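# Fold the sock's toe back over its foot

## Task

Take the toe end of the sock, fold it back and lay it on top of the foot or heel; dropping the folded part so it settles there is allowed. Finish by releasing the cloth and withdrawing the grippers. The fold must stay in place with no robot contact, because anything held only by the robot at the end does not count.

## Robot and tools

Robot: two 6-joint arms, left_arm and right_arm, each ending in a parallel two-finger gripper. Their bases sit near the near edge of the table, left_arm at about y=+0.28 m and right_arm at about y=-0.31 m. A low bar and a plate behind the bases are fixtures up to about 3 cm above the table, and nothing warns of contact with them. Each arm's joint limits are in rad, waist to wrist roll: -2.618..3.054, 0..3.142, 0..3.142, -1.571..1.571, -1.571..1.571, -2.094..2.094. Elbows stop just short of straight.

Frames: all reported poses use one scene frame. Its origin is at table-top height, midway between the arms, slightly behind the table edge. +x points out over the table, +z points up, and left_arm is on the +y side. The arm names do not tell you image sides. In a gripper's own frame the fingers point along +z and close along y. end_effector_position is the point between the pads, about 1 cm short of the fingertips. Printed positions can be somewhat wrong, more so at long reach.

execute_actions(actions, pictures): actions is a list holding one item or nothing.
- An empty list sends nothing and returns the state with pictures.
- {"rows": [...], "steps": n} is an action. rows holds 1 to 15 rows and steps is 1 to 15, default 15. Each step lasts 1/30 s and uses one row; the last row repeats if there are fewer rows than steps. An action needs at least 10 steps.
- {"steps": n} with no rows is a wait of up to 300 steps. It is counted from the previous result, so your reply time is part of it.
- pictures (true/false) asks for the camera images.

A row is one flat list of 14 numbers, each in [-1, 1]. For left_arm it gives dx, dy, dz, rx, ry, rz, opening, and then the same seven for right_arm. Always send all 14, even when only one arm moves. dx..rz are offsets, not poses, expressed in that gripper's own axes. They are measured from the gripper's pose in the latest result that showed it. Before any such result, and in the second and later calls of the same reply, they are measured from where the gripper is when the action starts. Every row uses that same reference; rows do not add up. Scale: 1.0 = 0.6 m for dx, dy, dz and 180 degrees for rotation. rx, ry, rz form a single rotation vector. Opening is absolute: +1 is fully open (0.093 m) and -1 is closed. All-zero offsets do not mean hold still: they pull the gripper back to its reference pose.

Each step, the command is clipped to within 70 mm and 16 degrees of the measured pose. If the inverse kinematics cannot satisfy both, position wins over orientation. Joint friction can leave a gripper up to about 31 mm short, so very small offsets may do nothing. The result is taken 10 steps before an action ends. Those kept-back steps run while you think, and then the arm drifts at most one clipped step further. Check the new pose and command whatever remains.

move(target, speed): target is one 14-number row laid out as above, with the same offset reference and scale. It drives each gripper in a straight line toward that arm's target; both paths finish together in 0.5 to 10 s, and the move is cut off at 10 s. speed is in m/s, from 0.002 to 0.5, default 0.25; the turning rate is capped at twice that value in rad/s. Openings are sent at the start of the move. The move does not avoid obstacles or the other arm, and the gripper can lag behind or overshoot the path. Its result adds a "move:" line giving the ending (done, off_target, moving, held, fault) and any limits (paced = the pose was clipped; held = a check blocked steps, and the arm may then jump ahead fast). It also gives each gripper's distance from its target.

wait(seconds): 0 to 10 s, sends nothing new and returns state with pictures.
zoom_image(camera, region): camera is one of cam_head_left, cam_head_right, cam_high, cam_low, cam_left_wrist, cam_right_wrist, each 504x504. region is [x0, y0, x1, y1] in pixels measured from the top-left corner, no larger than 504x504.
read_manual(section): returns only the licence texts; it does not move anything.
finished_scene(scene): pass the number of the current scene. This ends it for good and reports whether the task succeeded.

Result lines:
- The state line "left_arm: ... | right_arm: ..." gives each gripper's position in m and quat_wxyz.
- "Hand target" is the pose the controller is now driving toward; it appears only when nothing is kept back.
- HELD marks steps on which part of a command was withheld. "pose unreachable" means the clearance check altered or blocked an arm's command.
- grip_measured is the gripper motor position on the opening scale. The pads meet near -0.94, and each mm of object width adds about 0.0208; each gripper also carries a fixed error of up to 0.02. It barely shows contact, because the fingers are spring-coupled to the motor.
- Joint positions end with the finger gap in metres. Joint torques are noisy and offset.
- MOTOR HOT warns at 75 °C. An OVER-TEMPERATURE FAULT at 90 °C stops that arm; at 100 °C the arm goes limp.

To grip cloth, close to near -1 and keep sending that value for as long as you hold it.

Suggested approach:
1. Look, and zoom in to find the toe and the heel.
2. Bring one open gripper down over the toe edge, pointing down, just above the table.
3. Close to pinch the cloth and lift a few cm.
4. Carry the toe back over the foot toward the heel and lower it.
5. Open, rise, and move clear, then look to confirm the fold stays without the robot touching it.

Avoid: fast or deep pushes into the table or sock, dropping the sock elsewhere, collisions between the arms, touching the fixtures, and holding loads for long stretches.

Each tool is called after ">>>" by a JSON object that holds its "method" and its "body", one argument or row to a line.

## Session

>>> {"method": "execute_actions", "body": {
  "actions": []
}}

Scene clock: 0.00 s of 5100.00 s.
left_arm: end_effector_position=(+0.3697, +0.2885, +0.3935) grip_measured=+0.982 end_effector_quat_wxyz=(+0.707, -0.008, +0.707, -0.007) | right_arm: end_effector_position=(+0.3687, -0.3109, +0.4037) grip_measured=+0.990 end_effector_quat_wxyz=(+0.710, -0.003, +0.704, +0.010)
Joint positions: left_arm=[ 0.015  1.044  1.058 -0.013  0.002 -0.002  0.092] | right_arm=[-0.001  1.056  1.062 -0.014 -0.009  0.006  0.093]
Joint velocities: left_arm=[ 0.012 -0.002  0.002 -0.022 -0.022  0.066 -0.001] | right_arm=[ 0.002  0.007 -0.012 -0.022 -0.007 -0.007  0.001]
Joint torques (N m, as the arm reports them, + toward a larger angle): no reading
Motor temperatures (°C, as the motors report them): left_arm=[25 32 27 28 24 23] | right_arm=[26 27 30 29 27 24]
Hand target (left_arm): +0.370, +0.288, +0.393; +0.707, -0.008, +0.707, -0.007
Hand target (right_arm): +0.369, -0.311, +0.404; +0.710, -0.003, +0.704, +0.010

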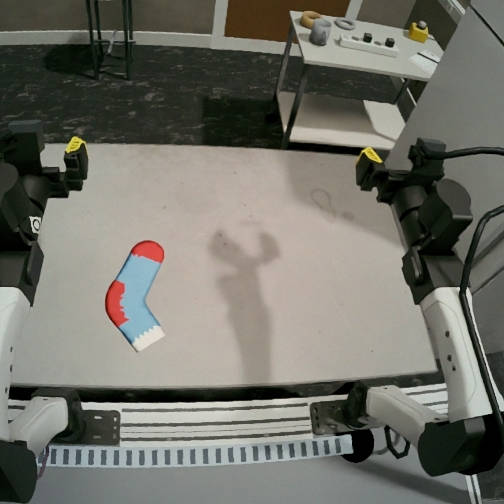

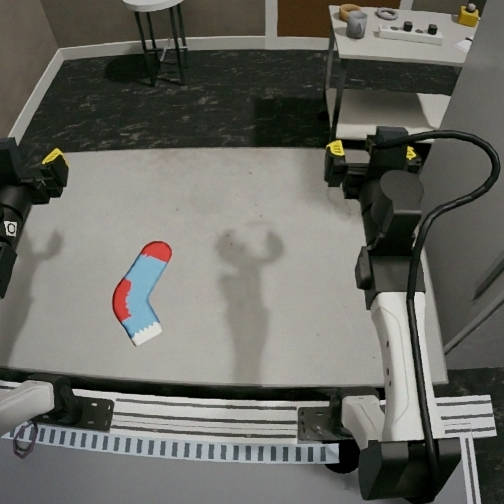

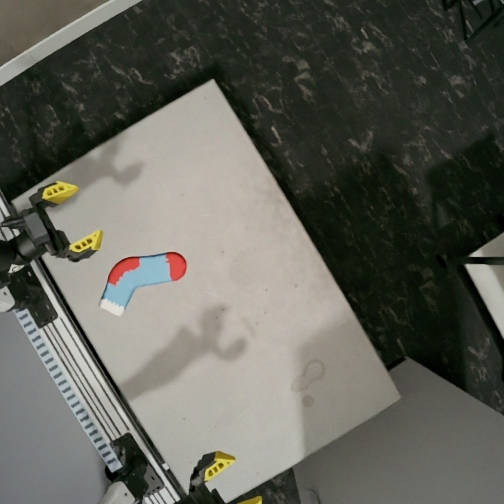

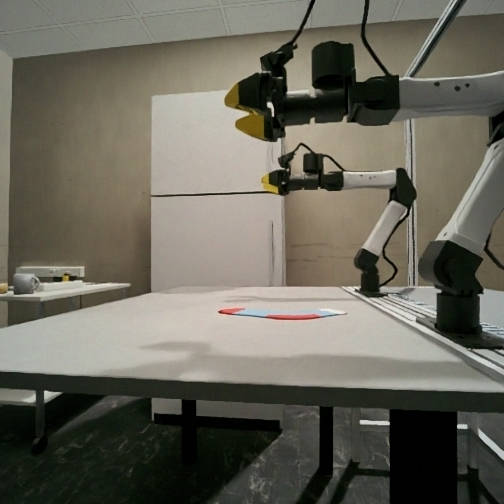

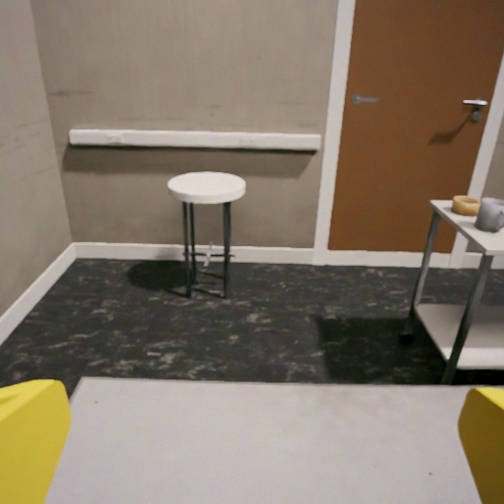

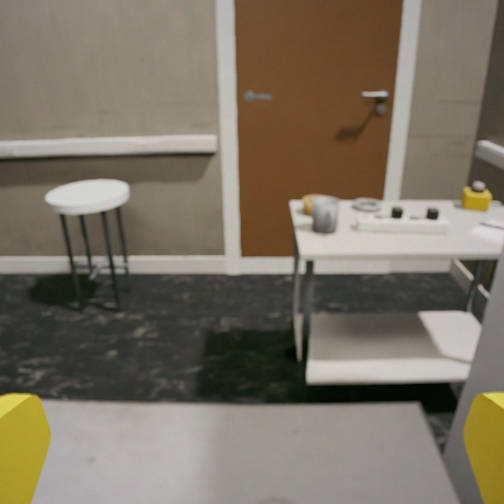

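>>> {"method": "zoom_image", "body": {
  "camera": "cam_high",
  "region": [80, 230, 206, 330]
}}

>>> {"method": "zoom_image", "body": {
  "camera": "cam_head_left",
  "region": [80, 230, 206, 356]
}}

Region (80, 230, 206, 330) of cam_high's 504x504 image, scaled by 4.000, with more detail than that image has; it fills the top 400 rows of this view, and the rest is white.

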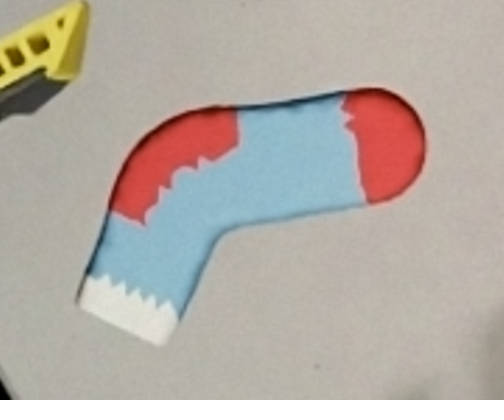

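Region (80, 230, 206, 356) of cam_head_left's 504x504 image, scaled by 4.000, with more detail than that image has.

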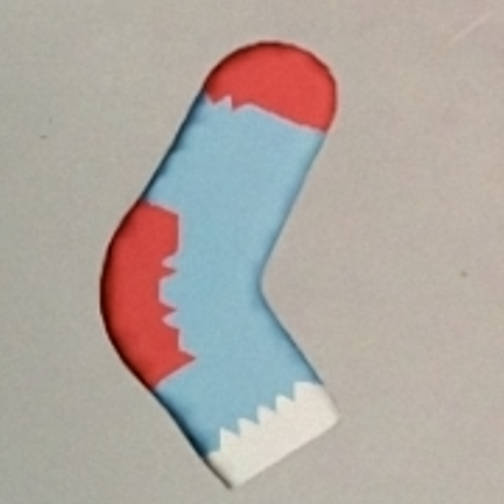

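>>> {"method": "move", "body": {
  "target": [0.556,-0.2542,0.0755,0.0934,0.4937,0.0934,1,0.4228,0.3848,-0.0645,-0.224,0.293,-0.118,1],
  "speed": 0.45
}}

Scene clock: 11.40 s of 5100.00 s.
left_arm: end_effector_position=(+0.4158, +0.1361, +0.0598) grip_measured=+0.982 end_effector_quat_wxyz=(+0.001, +0.177, +0.984, -0.007) | right_arm: end_effector_position=(+0.3311, -0.0825, +0.1523) grip_measured=+0.990 end_effector_quat_wxyz=(+0.284, -0.354, +0.884, +0.112)
Joint positions: left_arm=[-0.323  2.283  2.036 -1.326 -0.006  0.022  0.092] | right_arm=[ 0.546  1.576  1.229 -0.629 -0.121 -0.167  0.093]
Joint velocities: left_arm=[ 0.007 -0.017  0.002 -0.066 -0.051 -0.022 -0.001] | right_arm=[ 0.002 -0.002 -0.007  0.037  0.022  0.022 -0.   ]
Joint torques (N m, as the arm reports them, + toward a larger angle): left_arm=[ -0.96 -14.19   9.12   0.11   0.08  -0.02] | right_arm=[ 0.56 -6.3  10.22  1.18 -0.2   0.07]
Motor temperatures (°C, as the motors report them): left_arm=[25 32 29 31 24 23] | right_arm=[26 27 33 33 27 24]
Hand target (left_arm): +0.416, +0.130, +0.064; +0.002, +0.183, +0.983, -0.011
Hand target (right_arm): +0.330, -0.079, +0.150; +0.277, -0.360, +0.883, +0.115
Off the commanded pose (left_arm): 0.008 m, 1 deg.
Off the commanded pose (right_arm): 0.005 m, 1 deg.
Kept back: nothing.
After step 90, 5.80 s passed at rest.
move: done
camera_calibration (this result's frames):
cam_left_wrist: T_world_to_cam=[[-0.335984, -0.941862, -0.0033272, 0.269537], [-0.848426, 0.301116, 0.435319, 0.324327], [-0.409009, 0.149083, -0.90027, 0.288879], [0, 0, 0, 1]] pos_world=[0.483882, 0.11314, 0.11978]
cam_right_wrist: T_world_to_cam=[[0.690201, -0.723546, -0.0102295, -0.284581], [-0.715585, -0.68037, -0.15822, 0.244239], [0.107519, 0.116523, -0.987351, 0.203024], [0, 0, 0, 1]] pos_world=[0.349362, -0.0633914, 0.236188]

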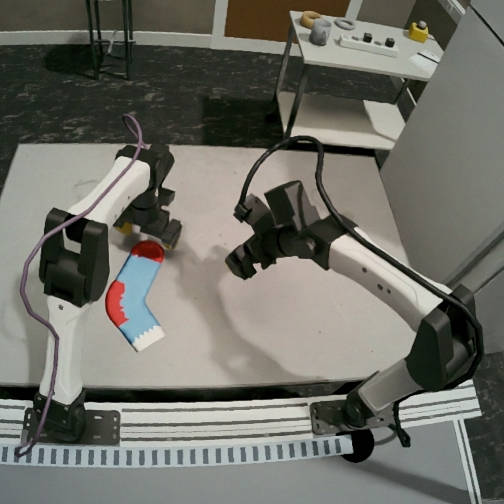

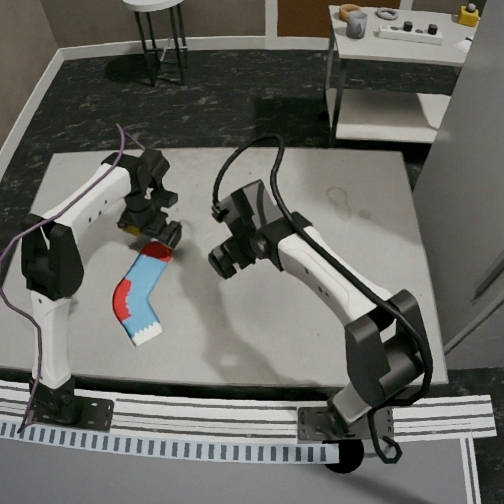

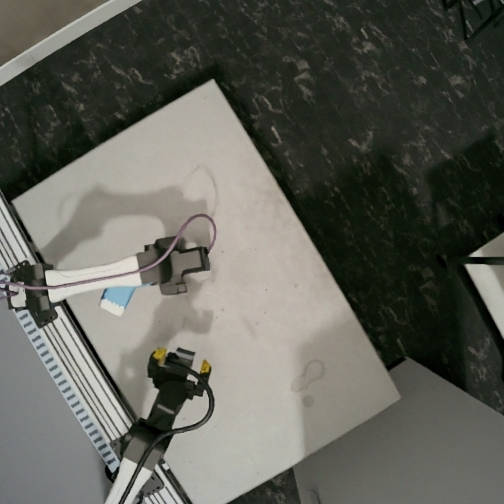

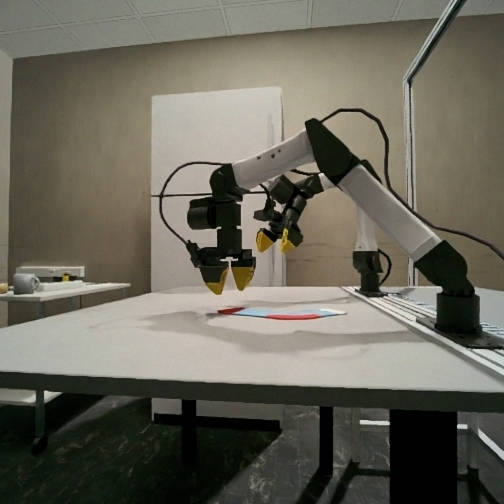

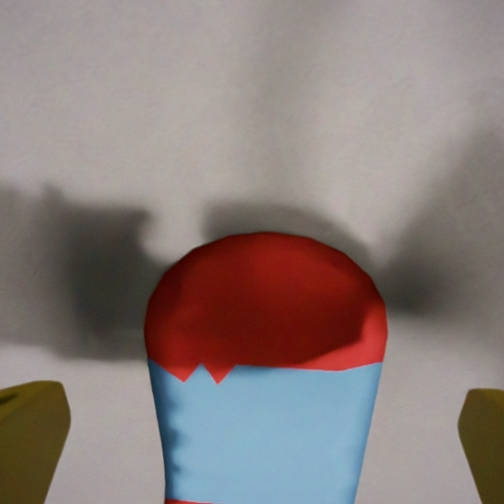

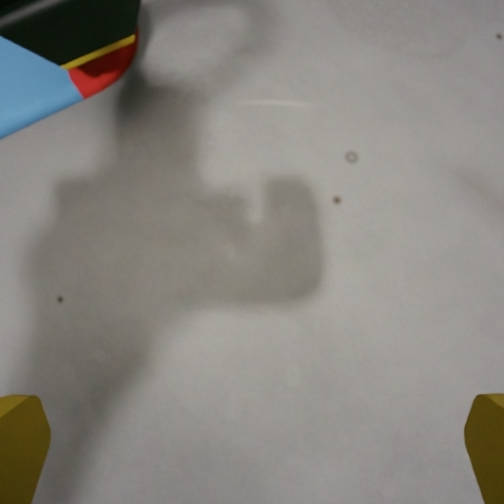

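>>> {"method": "move", "body": {
  "target": [0,0,0.078,0,0,0,1,0,0,0,0,0,0,1],
  "speed": 0.1
}}

>>> {"method": "move", "body": {
  "target": [0,0,0.005,0,0,0,-1,0,0,0,0,0,0,1],
  "speed": 0.05
}}

Scene clock: 12.93 s of 5100.00 s.
left_arm: end_effector_position=(+0.4199, +0.1340, +0.0280) grip_measured=+0.982 end_effector_quat_wxyz=(+0.014, +0.176, +0.984, -0.009) | right_arm: end_effector_position=(+0.3310, -0.0825, +0.1522) grip_measured=+0.990 end_effector_quat_wxyz=(+0.284, -0.354, +0.884, +0.112)
Joint positions: left_arm=[-0.323  2.283  1.909 -1.171 -0.006  0.022  0.092] | right_arm=[ 0.546  1.576  1.229 -0.629 -0.121 -0.167  0.093]
Joint velocities: left_arm=[-0.002  0.012 -0.002  0.007  0.007  0.022  0.   ] | right_arm=[-0.007 -0.022  0.007 -0.007  0.037 -0.022 -0.   ]
Joint torques (N m, as the arm reports them, + toward a larger angle): left_arm=[ -0.02 -13.23   5.14   0.44   0.    -0.04] | right_arm=[ 0.23 -7.44  8.89  1.28 -0.08  0.14]
Motor temperatures (°C, as the motors report them): left_arm=[25 33 29 31 24 23] | right_arm=[26 27 33 33 27 24]
Hand target (left_arm): +0.416, +0.136, +0.013; +0.000, +0.177, +0.984, -0.007
Hand target (right_arm): +0.331, -0.082, +0.152; +0.284, -0.354, +0.884, +0.112
Off the commanded pose (left_arm): 0.016 m, 2 deg.
Off the commanded pose (right_arm): 0.000 m, 0 deg.
Kept back: nothing.
move: off_target (left_arm)
camera_calibration (this result's frames):
cam_left_wrist: T_world_to_cam=[[-0.3354, -0.942069, -0.00357451, 0.268654], [-0.859559, 0.304467, 0.410436, 0.347225], [-0.385571, 0.140733, -0.911882, 0.253815], [0, 0, 0, 1]] pos_world=[0.486431, 0.111652, 0.0898961]
cam_right_wrist: T_world_to_cam=[[0.690196, -0.723549, -0.0103077, -0.284553], [-0.715638, -0.680401, -0.157851, 0.244116], [0.1072, 0.116325, -0.987409, 0.203082], [0, 0, 0, 1]] pos_world=[0.349326, -0.0634145, 0.236126]

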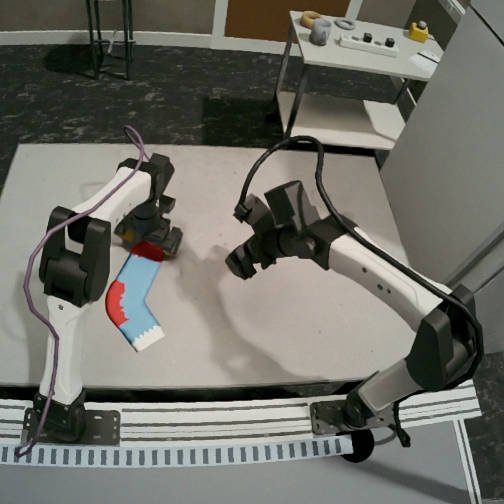

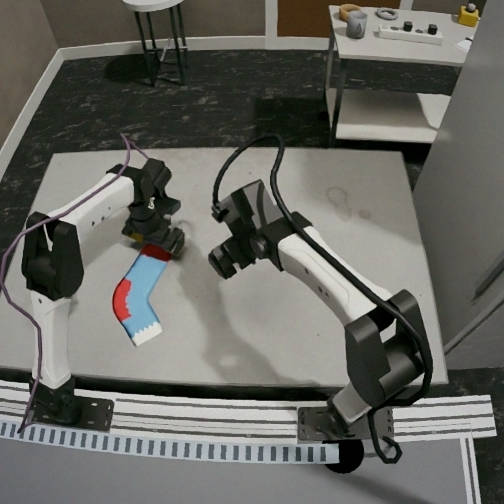

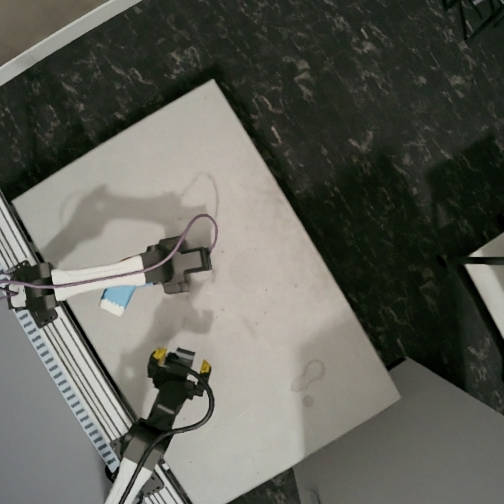

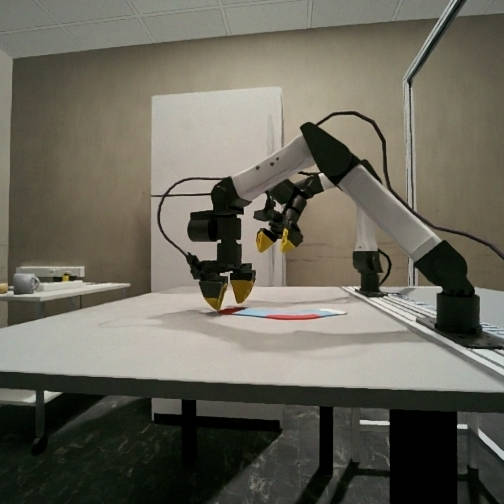

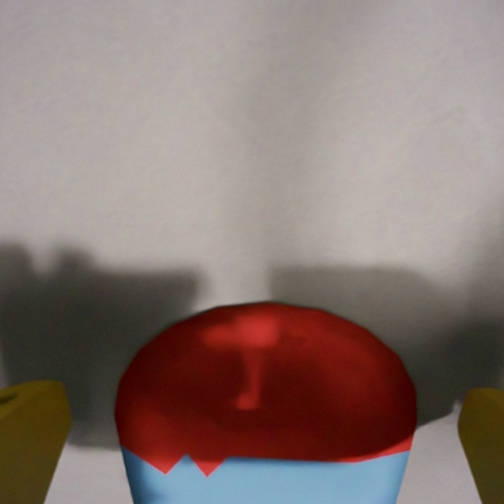

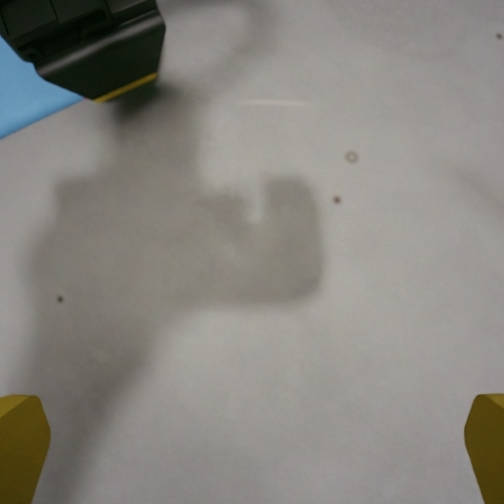

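Scene clock: 13.63 s of 5100.00 s.
left_arm: end_effector_position=(+0.4199, +0.1340, +0.0280) grip_measured=-1.000 end_effector_quat_wxyz=(+0.014, +0.176, +0.984, -0.009) | right_arm: end_effector_position=(+0.3310, -0.0825, +0.1522) grip_measured=+0.990 end_effector_quat_wxyz=(+0.284, -0.354, +0.884, +0.112)
Joint positions: left_arm=[-0.323  2.283  1.909 -1.171 -0.006  0.022  0.   ] | right_arm=[ 0.546  1.576  1.229 -0.629 -0.121 -0.167  0.093]
Joint velocities: left_arm=[-0.007 -0.017  0.007  0.007  0.022  0.066  0.   ] | right_arm=[-0.017 -0.007 -0.012  0.007  0.007 -0.037 -0.   ]
Joint torques (N m, as the arm reports them, + toward a larger angle): left_arm=[ -0.09 -14.78   6.3    0.37   0.01  -0.04] | right_arm=[ 0.18 -7.42  8.93  1.28 -0.1   0.13]
Motor temperatures (°C, as the motors report them): left_arm=[25 33 29 30 24 23] | right_arm=[26 28 33 33 27 24]
Hand target (left_arm): +0.420, +0.134, +0.025; +0.014, +0.176, +0.984, -0.009
Hand target (right_arm): +0.331, -0.083, +0.152; +0.284, -0.354, +0.884, +0.112
Off the commanded pose (left_arm): 0.003 m, 0 deg.
Off the commanded pose (right_arm): 0.000 m, 0 deg.
Kept back: nothing.
move: done
camera_calibration (this result's frames):
cam_left_wrist: T_world_to_cam=[[-0.3354, -0.942069, -0.00357451, 0.268654], [-0.859559, 0.304467, 0.410436, 0.347225], [-0.385571, 0.140733, -0.911882, 0.253815], [0, 0, 0, 1]] pos_world=[0.486431, 0.111652, 0.0898961]
cam_right_wrist: T_world_to_cam=[[0.690196, -0.723549, -0.0103077, -0.284553], [-0.715638, -0.680401, -0.157851, 0.244116], [0.1072, 0.116325, -0.987409, 0.203082], [0, 0, 0, 1]] pos_world=[0.349326, -0.0634145, 0.236126]

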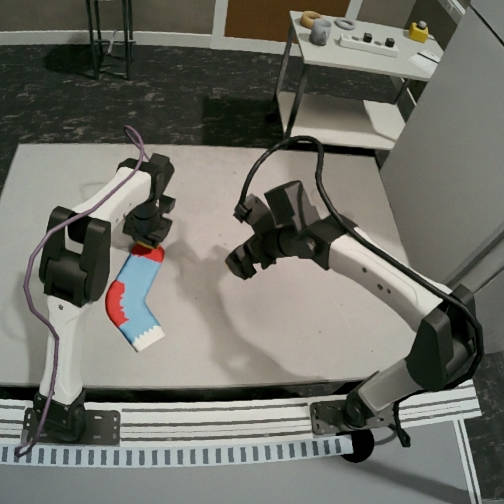

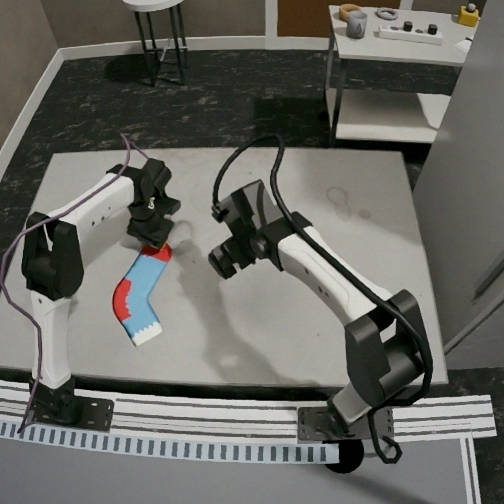

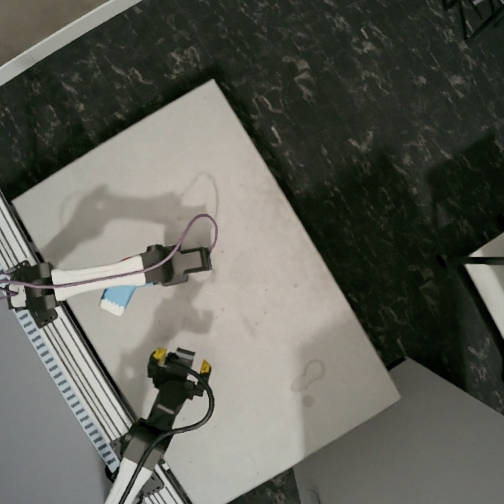

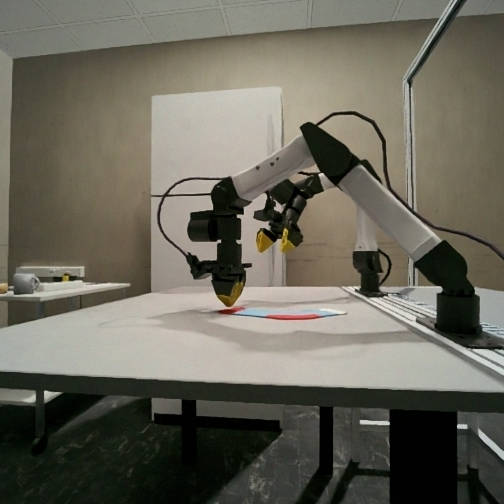

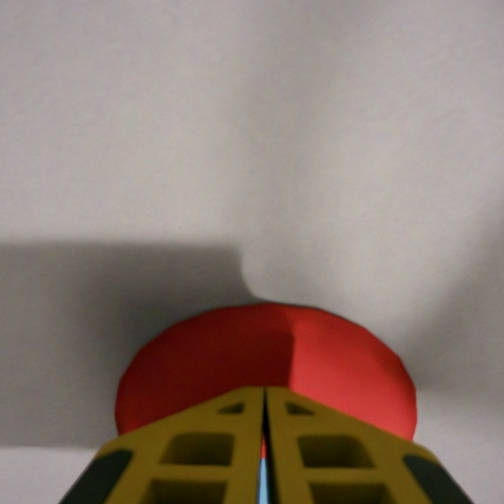

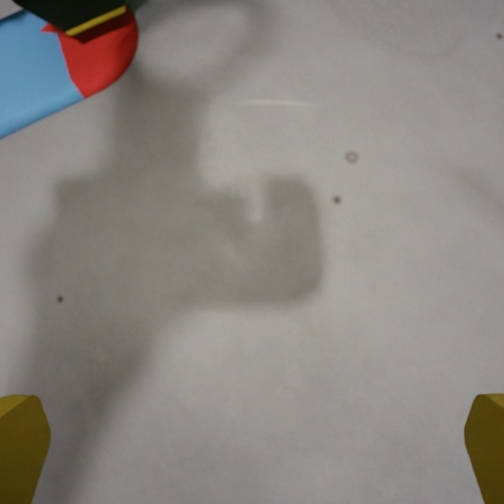

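>>> {"method": "move", "body": {
  "target": [0,0,0,0,0,0,1,0,0,0,0,0,0,1]
}}

>>> {"method": "move", "body": {
  "target": [0.01,0,0.055,0,0,0,1,0,0,0,0,0,0,1],
  "speed": 0.06
}}

Scene clock: 14.60 s of 5100.00 s.
left_arm: end_effector_position=(+0.4199, +0.1340, +0.0280) grip_measured=+0.980 end_effector_quat_wxyz=(+0.014, +0.176, +0.984, -0.009) | right_arm: end_effector_position=(+0.3310, -0.0825, +0.1522) grip_measured=+0.990 end_effector_quat_wxyz=(+0.284, -0.354, +0.884, +0.112)
Joint positions: left_arm=[-0.323  2.283  1.909 -1.171 -0.006  0.022  0.092] | right_arm=[ 0.546  1.576  1.229 -0.629 -0.121 -0.167  0.093]
Joint velocities: left_arm=[-0.007 -0.002 -0.002  0.022 -0.066 -0.081 -0.   ] | right_arm=[-0.002  0.002  0.002 -0.007 -0.051 -0.066 -0.001]
Joint torques (N m, as the arm reports them, + toward a larger angle): left_arm=[ -0.1  -14.98   6.92   0.29   0.01  -0.05] | right_arm=[ 0.29 -7.4   9.08  1.33 -0.07  0.15]
Motor temperatures (°C, as the motors report them): left_arm=[25 33 29 30 24 23] | right_arm=[26 28 33 33 27 24]
Hand target (left_arm): +0.420, +0.134, +0.028; +0.014, +0.176, +0.984, -0.009
Hand target (right_arm): +0.331, -0.083, +0.152; +0.284, -0.354, +0.884, +0.112
Off the commanded pose (left_arm): 0.000 m, 0 deg.
Off the commanded pose (right_arm): 0.000 m, 0 deg.
Kept back: nothing.
move: done
camera_calibration (this result's frames):
cam_left_wrist: T_world_to_cam=[[-0.3354, -0.942069, -0.00357451, 0.268654], [-0.859559, 0.304467, 0.410436, 0.347225], [-0.385571, 0.140733, -0.911882, 0.253815], [0, 0, 0, 1]] pos_world=[0.486431, 0.111652, 0.0898961]
cam_right_wrist: T_world_to_cam=[[0.690196, -0.723549, -0.0103077, -0.284553], [-0.715638, -0.680401, -0.157851, 0.244116], [0.1072, 0.116325, -0.987409, 0.203082], [0, 0, 0, 1]] pos_world=[0.349326, -0.0634145, 0.236126]

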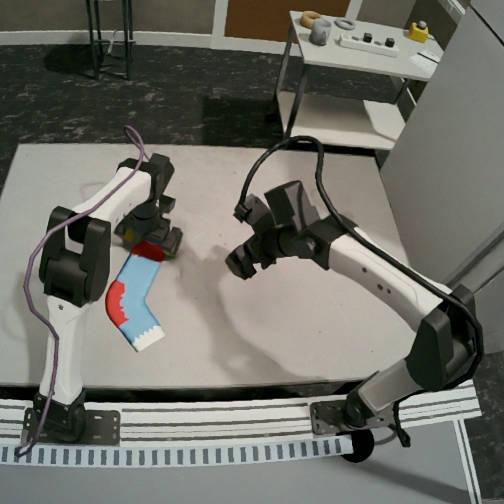

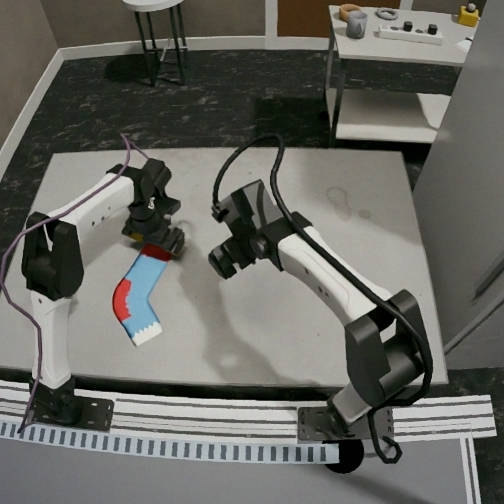

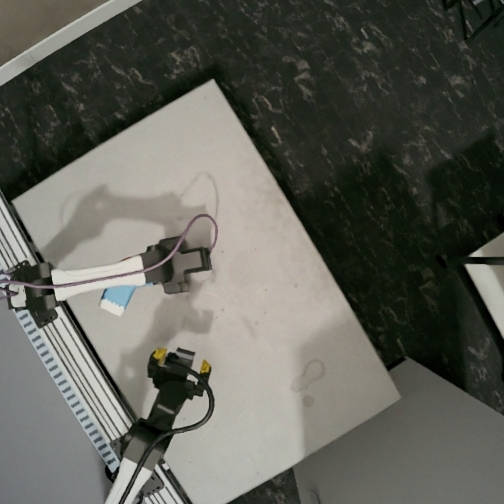

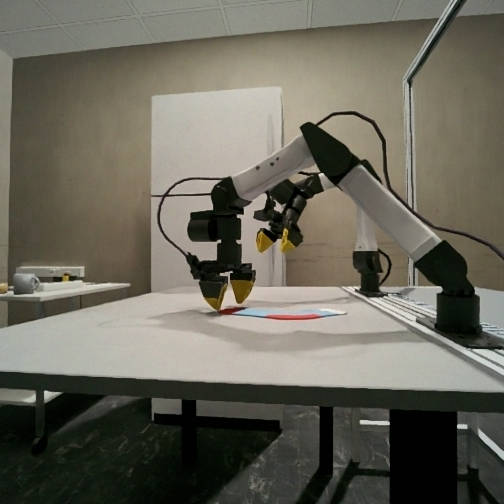

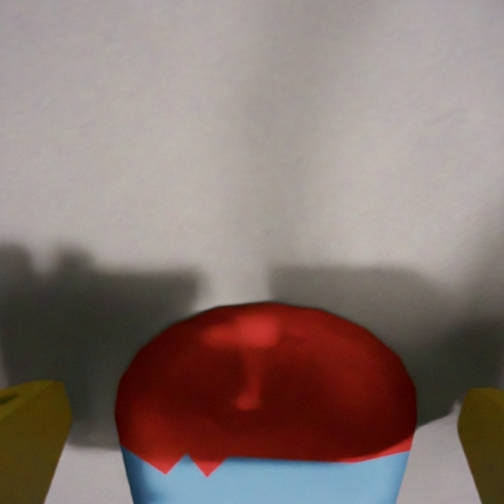

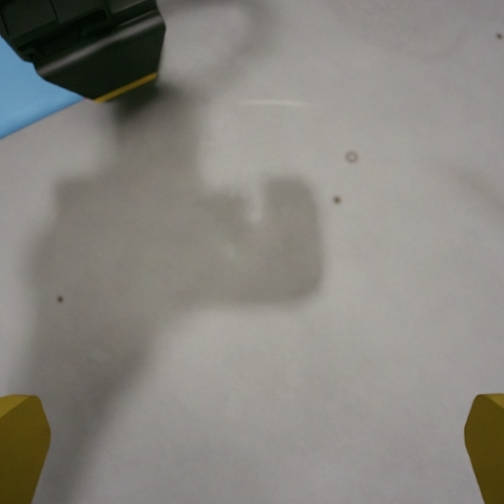

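Scene clock: 15.40 s of 5100.00 s.
left_arm: end_effector_position=(+0.4185, +0.1345, +0.0164) grip_measured=+0.980 end_effector_quat_wxyz=(+0.022, +0.176, +0.984, -0.010) | right_arm: end_effector_position=(+0.3310, -0.0825, +0.1522) grip_measured=+0.990 end_effector_quat_wxyz=(+0.284, -0.354, +0.884, +0.112)
Joint positions: left_arm=[-0.323  2.268  1.836 -1.097 -0.007  0.022  0.092] | right_arm=[ 0.546  1.576  1.229 -0.629 -0.121 -0.167  0.093]
Joint velocities: left_arm=[-0.002 -0.037 -0.012 -0.022 -0.022 -0.007 -0.001] | right_arm=[-0.012 -0.007  0.002 -0.051 -0.066 -0.037 -0.001]
Joint torques (N m, as the arm reports them, + toward a larger angle): left_arm=[ -0.06 -12.92   3.11   0.78   0.02  -0.04] | right_arm=[ 0.17 -7.34  8.95  1.31 -0.1   0.1 ]
Motor temperatures (°C, as the motors report them): left_arm=[25 34 29 30 24 23] | right_arm=[26 28 33 33 27 24]
Hand target (left_arm): +0.415, +0.136, -0.005; +0.013, +0.176, +0.984, -0.009
Hand target (right_arm): +0.331, -0.083, +0.152; +0.284, -0.354, +0.884, +0.112
Off the commanded pose (left_arm): 0.022 m, 1 deg.
Off the commanded pose (right_arm): 0.000 m, 0 deg.
Kept back: nothing.
move: off_target (left_arm)
camera_calibration (this result's frames):
cam_left_wrist: T_world_to_cam=[[-0.334978, -0.942212, -0.0052382, 0.268504], [-0.866118, 0.305726, 0.395437, 0.353466], [-0.370984, 0.136999, -0.918478, 0.237105], [0, 0, 0, 1]] pos_world=[0.484049, 0.11244, 0.0794085]
cam_right_wrist: T_world_to_cam=[[0.690196, -0.723549, -0.0103077, -0.284553], [-0.715638, -0.680401, -0.157851, 0.244116], [0.1072, 0.116325, -0.987409, 0.203082], [0, 0, 0, 1]] pos_world=[0.349326, -0.0634145, 0.236126]

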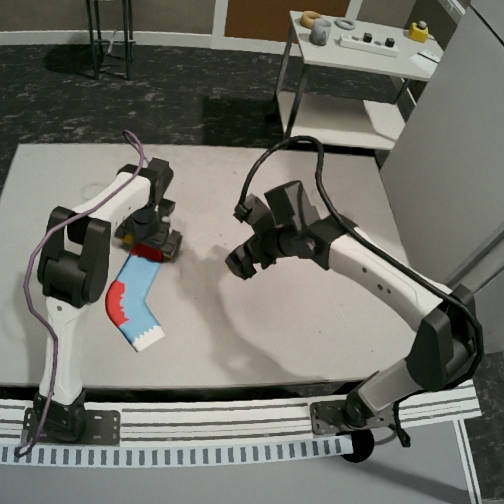

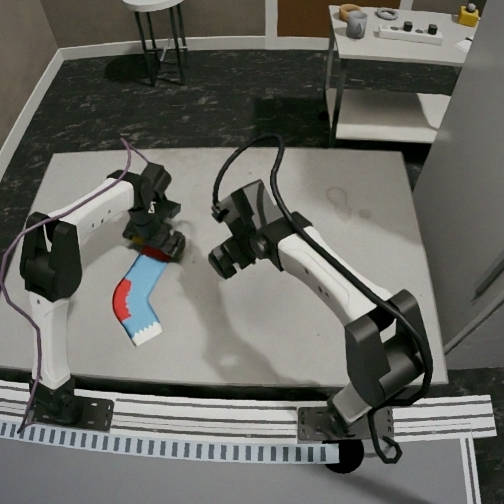

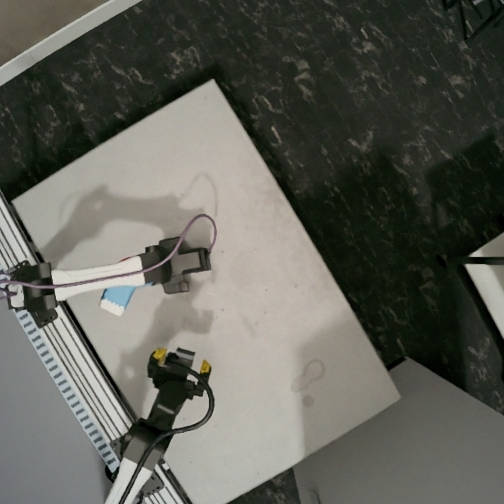

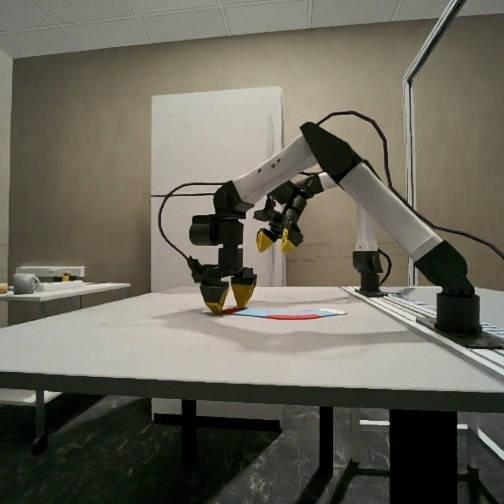

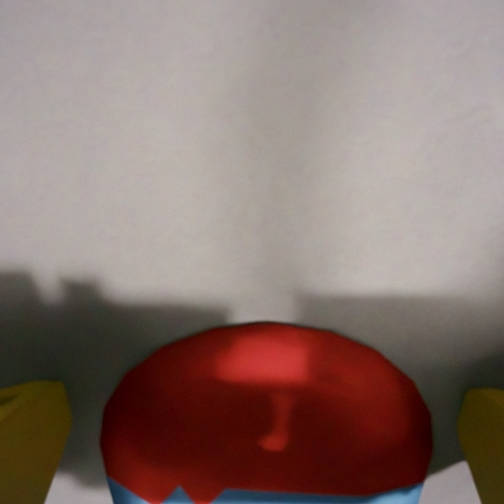

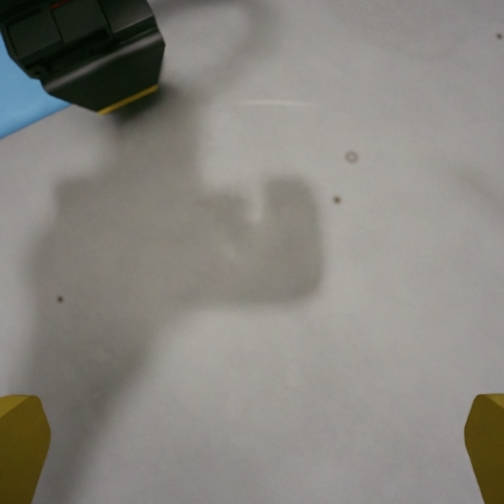

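Touching the table now (z=0.016). Close.

>>> {"method": "move", "body": {
  "target": [0,0,0.01,0,0,0,-1,0,0,0,0,0,0,1],
  "speed": 0.05
}}

Scene clock: 16.53 s of 5100.00 s.
left_arm: end_effector_position=(+0.4193, +0.1365, +0.0169) grip_measured=-1.000 end_effector_quat_wxyz=(+0.024, +0.175, +0.984, -0.006) | right_arm: end_effector_position=(+0.3310, -0.0825, +0.1522) grip_measured=+0.990 end_effector_quat_wxyz=(+0.284, -0.354, +0.884, +0.112)
Joint positions: left_arm=[-0.321  2.266  1.835 -1.096 -0.014  0.022  0.   ] | right_arm=[ 0.546  1.576  1.229 -0.629 -0.121 -0.167  0.093]
Joint velocities: left_arm=[-0.017 -0.012  0.017  0.022  0.022  0.051  0.   ] | right_arm=[-0.012 -0.007  0.007  0.037 -0.007 -0.007 -0.   ]
Joint torques (N m, as the arm reports them, + toward a larger angle): left_arm=[ -0.22 -14.13   5.9    0.49   0.07  -0.05] | right_arm=[ 0.29 -7.25  9.    1.28 -0.1   0.11]
Motor temperatures (°C, as the motors report them): left_arm=[25 34 29 30 24 23] | right_arm=[26 28 33 33 27 24]
Hand target (left_arm): +0.419, +0.135, +0.010; +0.022, +0.176, +0.984, -0.010
Hand target (right_arm): +0.331, -0.083, +0.152; +0.284, -0.354, +0.884, +0.112
Off the commanded pose (left_arm): 0.007 m, 0 deg.
Off the commanded pose (right_arm): 0.000 m, 0 deg.
Kept back: nothing.
move: done
camera_calibration (this result's frames):
cam_left_wrist: T_world_to_cam=[[-0.332793, -0.942917, -0.0124792, 0.269895], [-0.868295, 0.30124, 0.394103, 0.35489], [-0.367847, 0.14199, -0.918982, 0.23563], [0, 0, 0, 1]] pos_world=[0.484645, 0.114124, 0.0800447]
cam_right_wrist: T_world_to_cam=[[0.690196, -0.723549, -0.0103077, -0.284553], [-0.715638, -0.680401, -0.157851, 0.244116], [0.1072, 0.116325, -0.987409, 0.203082], [0, 0, 0, 1]] pos_world=[0.349326, -0.0634145, 0.236126]

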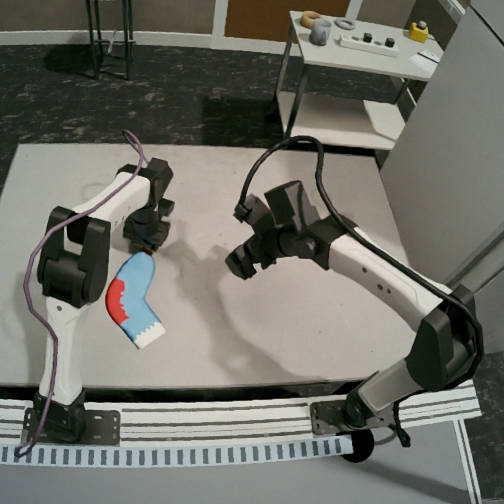

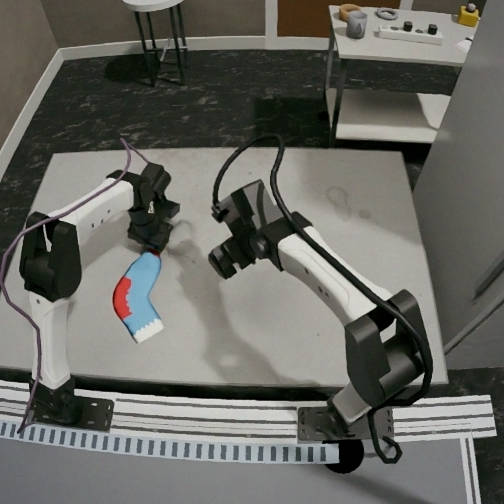

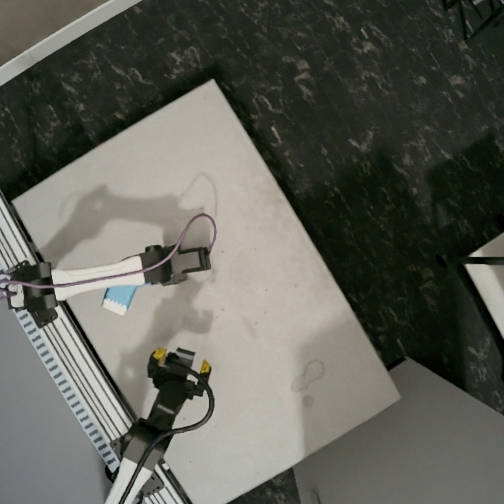

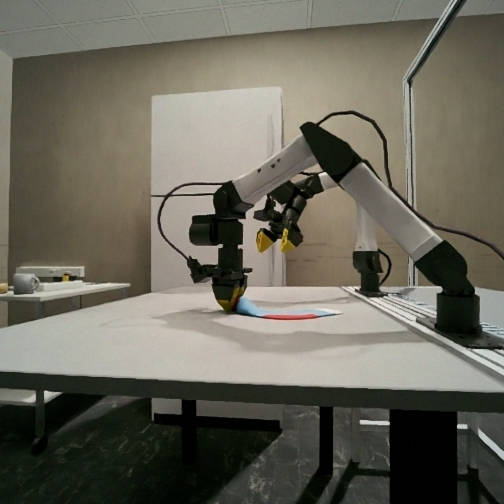

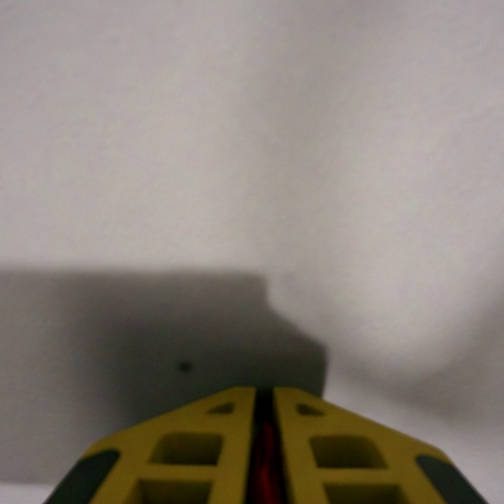

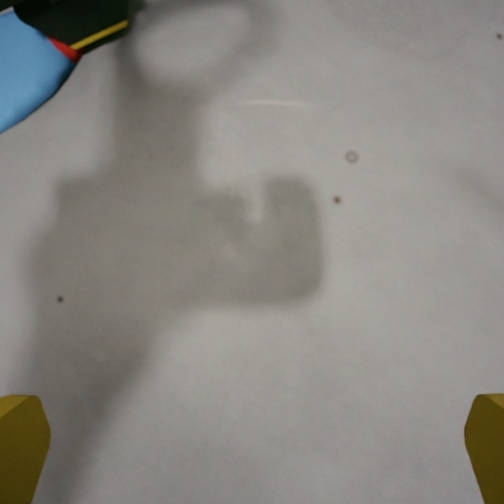

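>>> {"method": "move", "body": {
  "target": [-0.267,0,-0.10,0,-0.485,0,-1,0,0,0,0,0,0,1],
  "speed": 0.4
}}

Scene clock: 20.57 s of 5100.00 s.
left_arm: end_effector_position=(+0.5625, +0.0821, +0.0787) grip_measured=-1.000 end_effector_quat_wxyz=(+0.687, +0.127, +0.705, -0.122) | right_arm: end_effector_position=(+0.3310, -0.0825, +0.1522) grip_measured=+0.990 end_effector_quat_wxyz=(+0.284, -0.354, +0.884, +0.112)
Joint positions: left_arm=[-0.321  2.367  1.192  1.142  0.021  0.022  0.   ] | right_arm=[ 0.546  1.576  1.229 -0.629 -0.121 -0.167  0.093]
Joint velocities: left_arm=[ 0.002  0.007 -0.017  0.037  0.037 -0.022  0.   ] | right_arm=[ 0.012  0.017 -0.017 -0.007 -0.007 -0.022 -0.001]
Joint torques (N m, as the arm reports them, + toward a larger angle): left_arm=[  0.26 -13.12   8.33   1.94   0.09  -0.12] | right_arm=[ 0.17 -7.31  8.9   1.29 -0.11  0.13]
Motor temperatures (°C, as the motors report them): left_arm=[25 36 29 31 24 23] | right_arm=[26 29 34 33 27 24]
Hand target (left_arm): +0.568, +0.082, +0.084; +0.696, +0.124, +0.696, -0.126
Hand target (right_arm): +0.331, -0.083, +0.152; +0.284, -0.354, +0.884, +0.112
Off the commanded pose (left_arm): 0.007 m, 2 deg.
Off the commanded pose (right_arm): 0.000 m, 0 deg.
Kept back: nothing.
move: done
camera_calibration (this result's frames):
cam_left_wrist: T_world_to_cam=[[-0.330033, -0.943921, 0.00950932, 0.263813], [-0.439908, 0.144881, -0.886279, 0.34388], [0.8352, -0.296685, -0.463054, -0.323801], [0, 0, 0, 1]] pos_world=[0.508781, 0.10313, 0.152327]
cam_right_wrist: T_world_to_cam=[[0.690196, -0.723549, -0.0103077, -0.284553], [-0.715638, -0.680401, -0.157851, 0.244116], [0.1072, 0.116325, -0.987409, 0.203082], [0, 0, 0, 1]] pos_world=[0.349326, -0.0634145, 0.236126]

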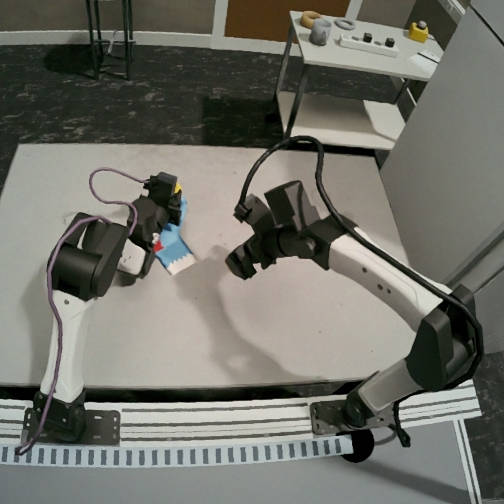

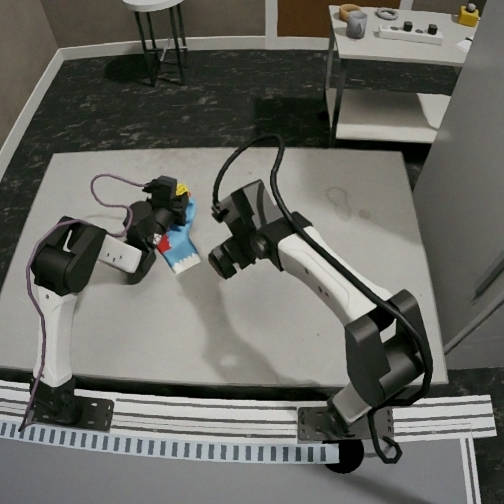

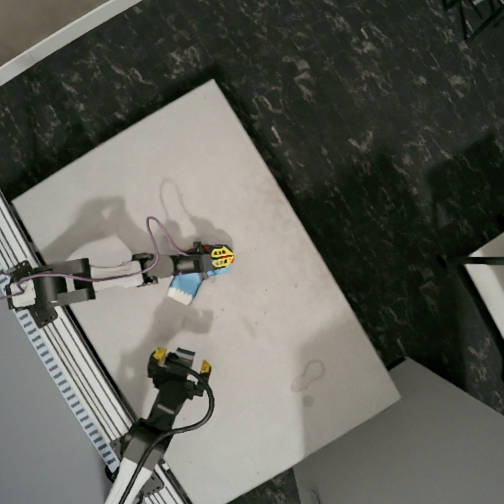

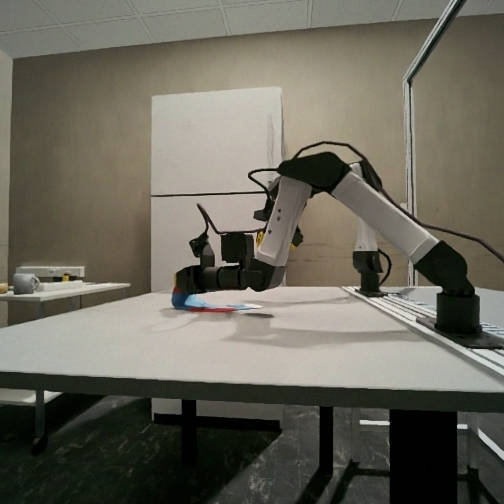

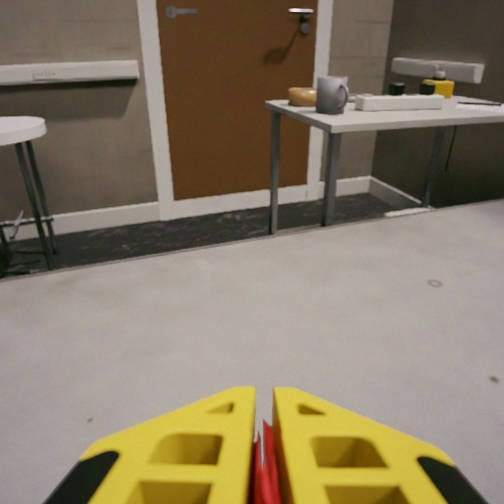

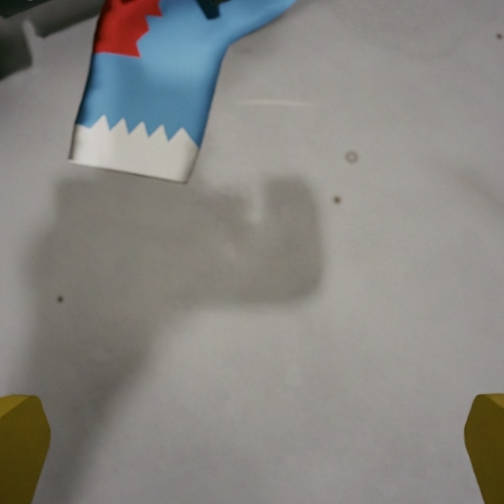

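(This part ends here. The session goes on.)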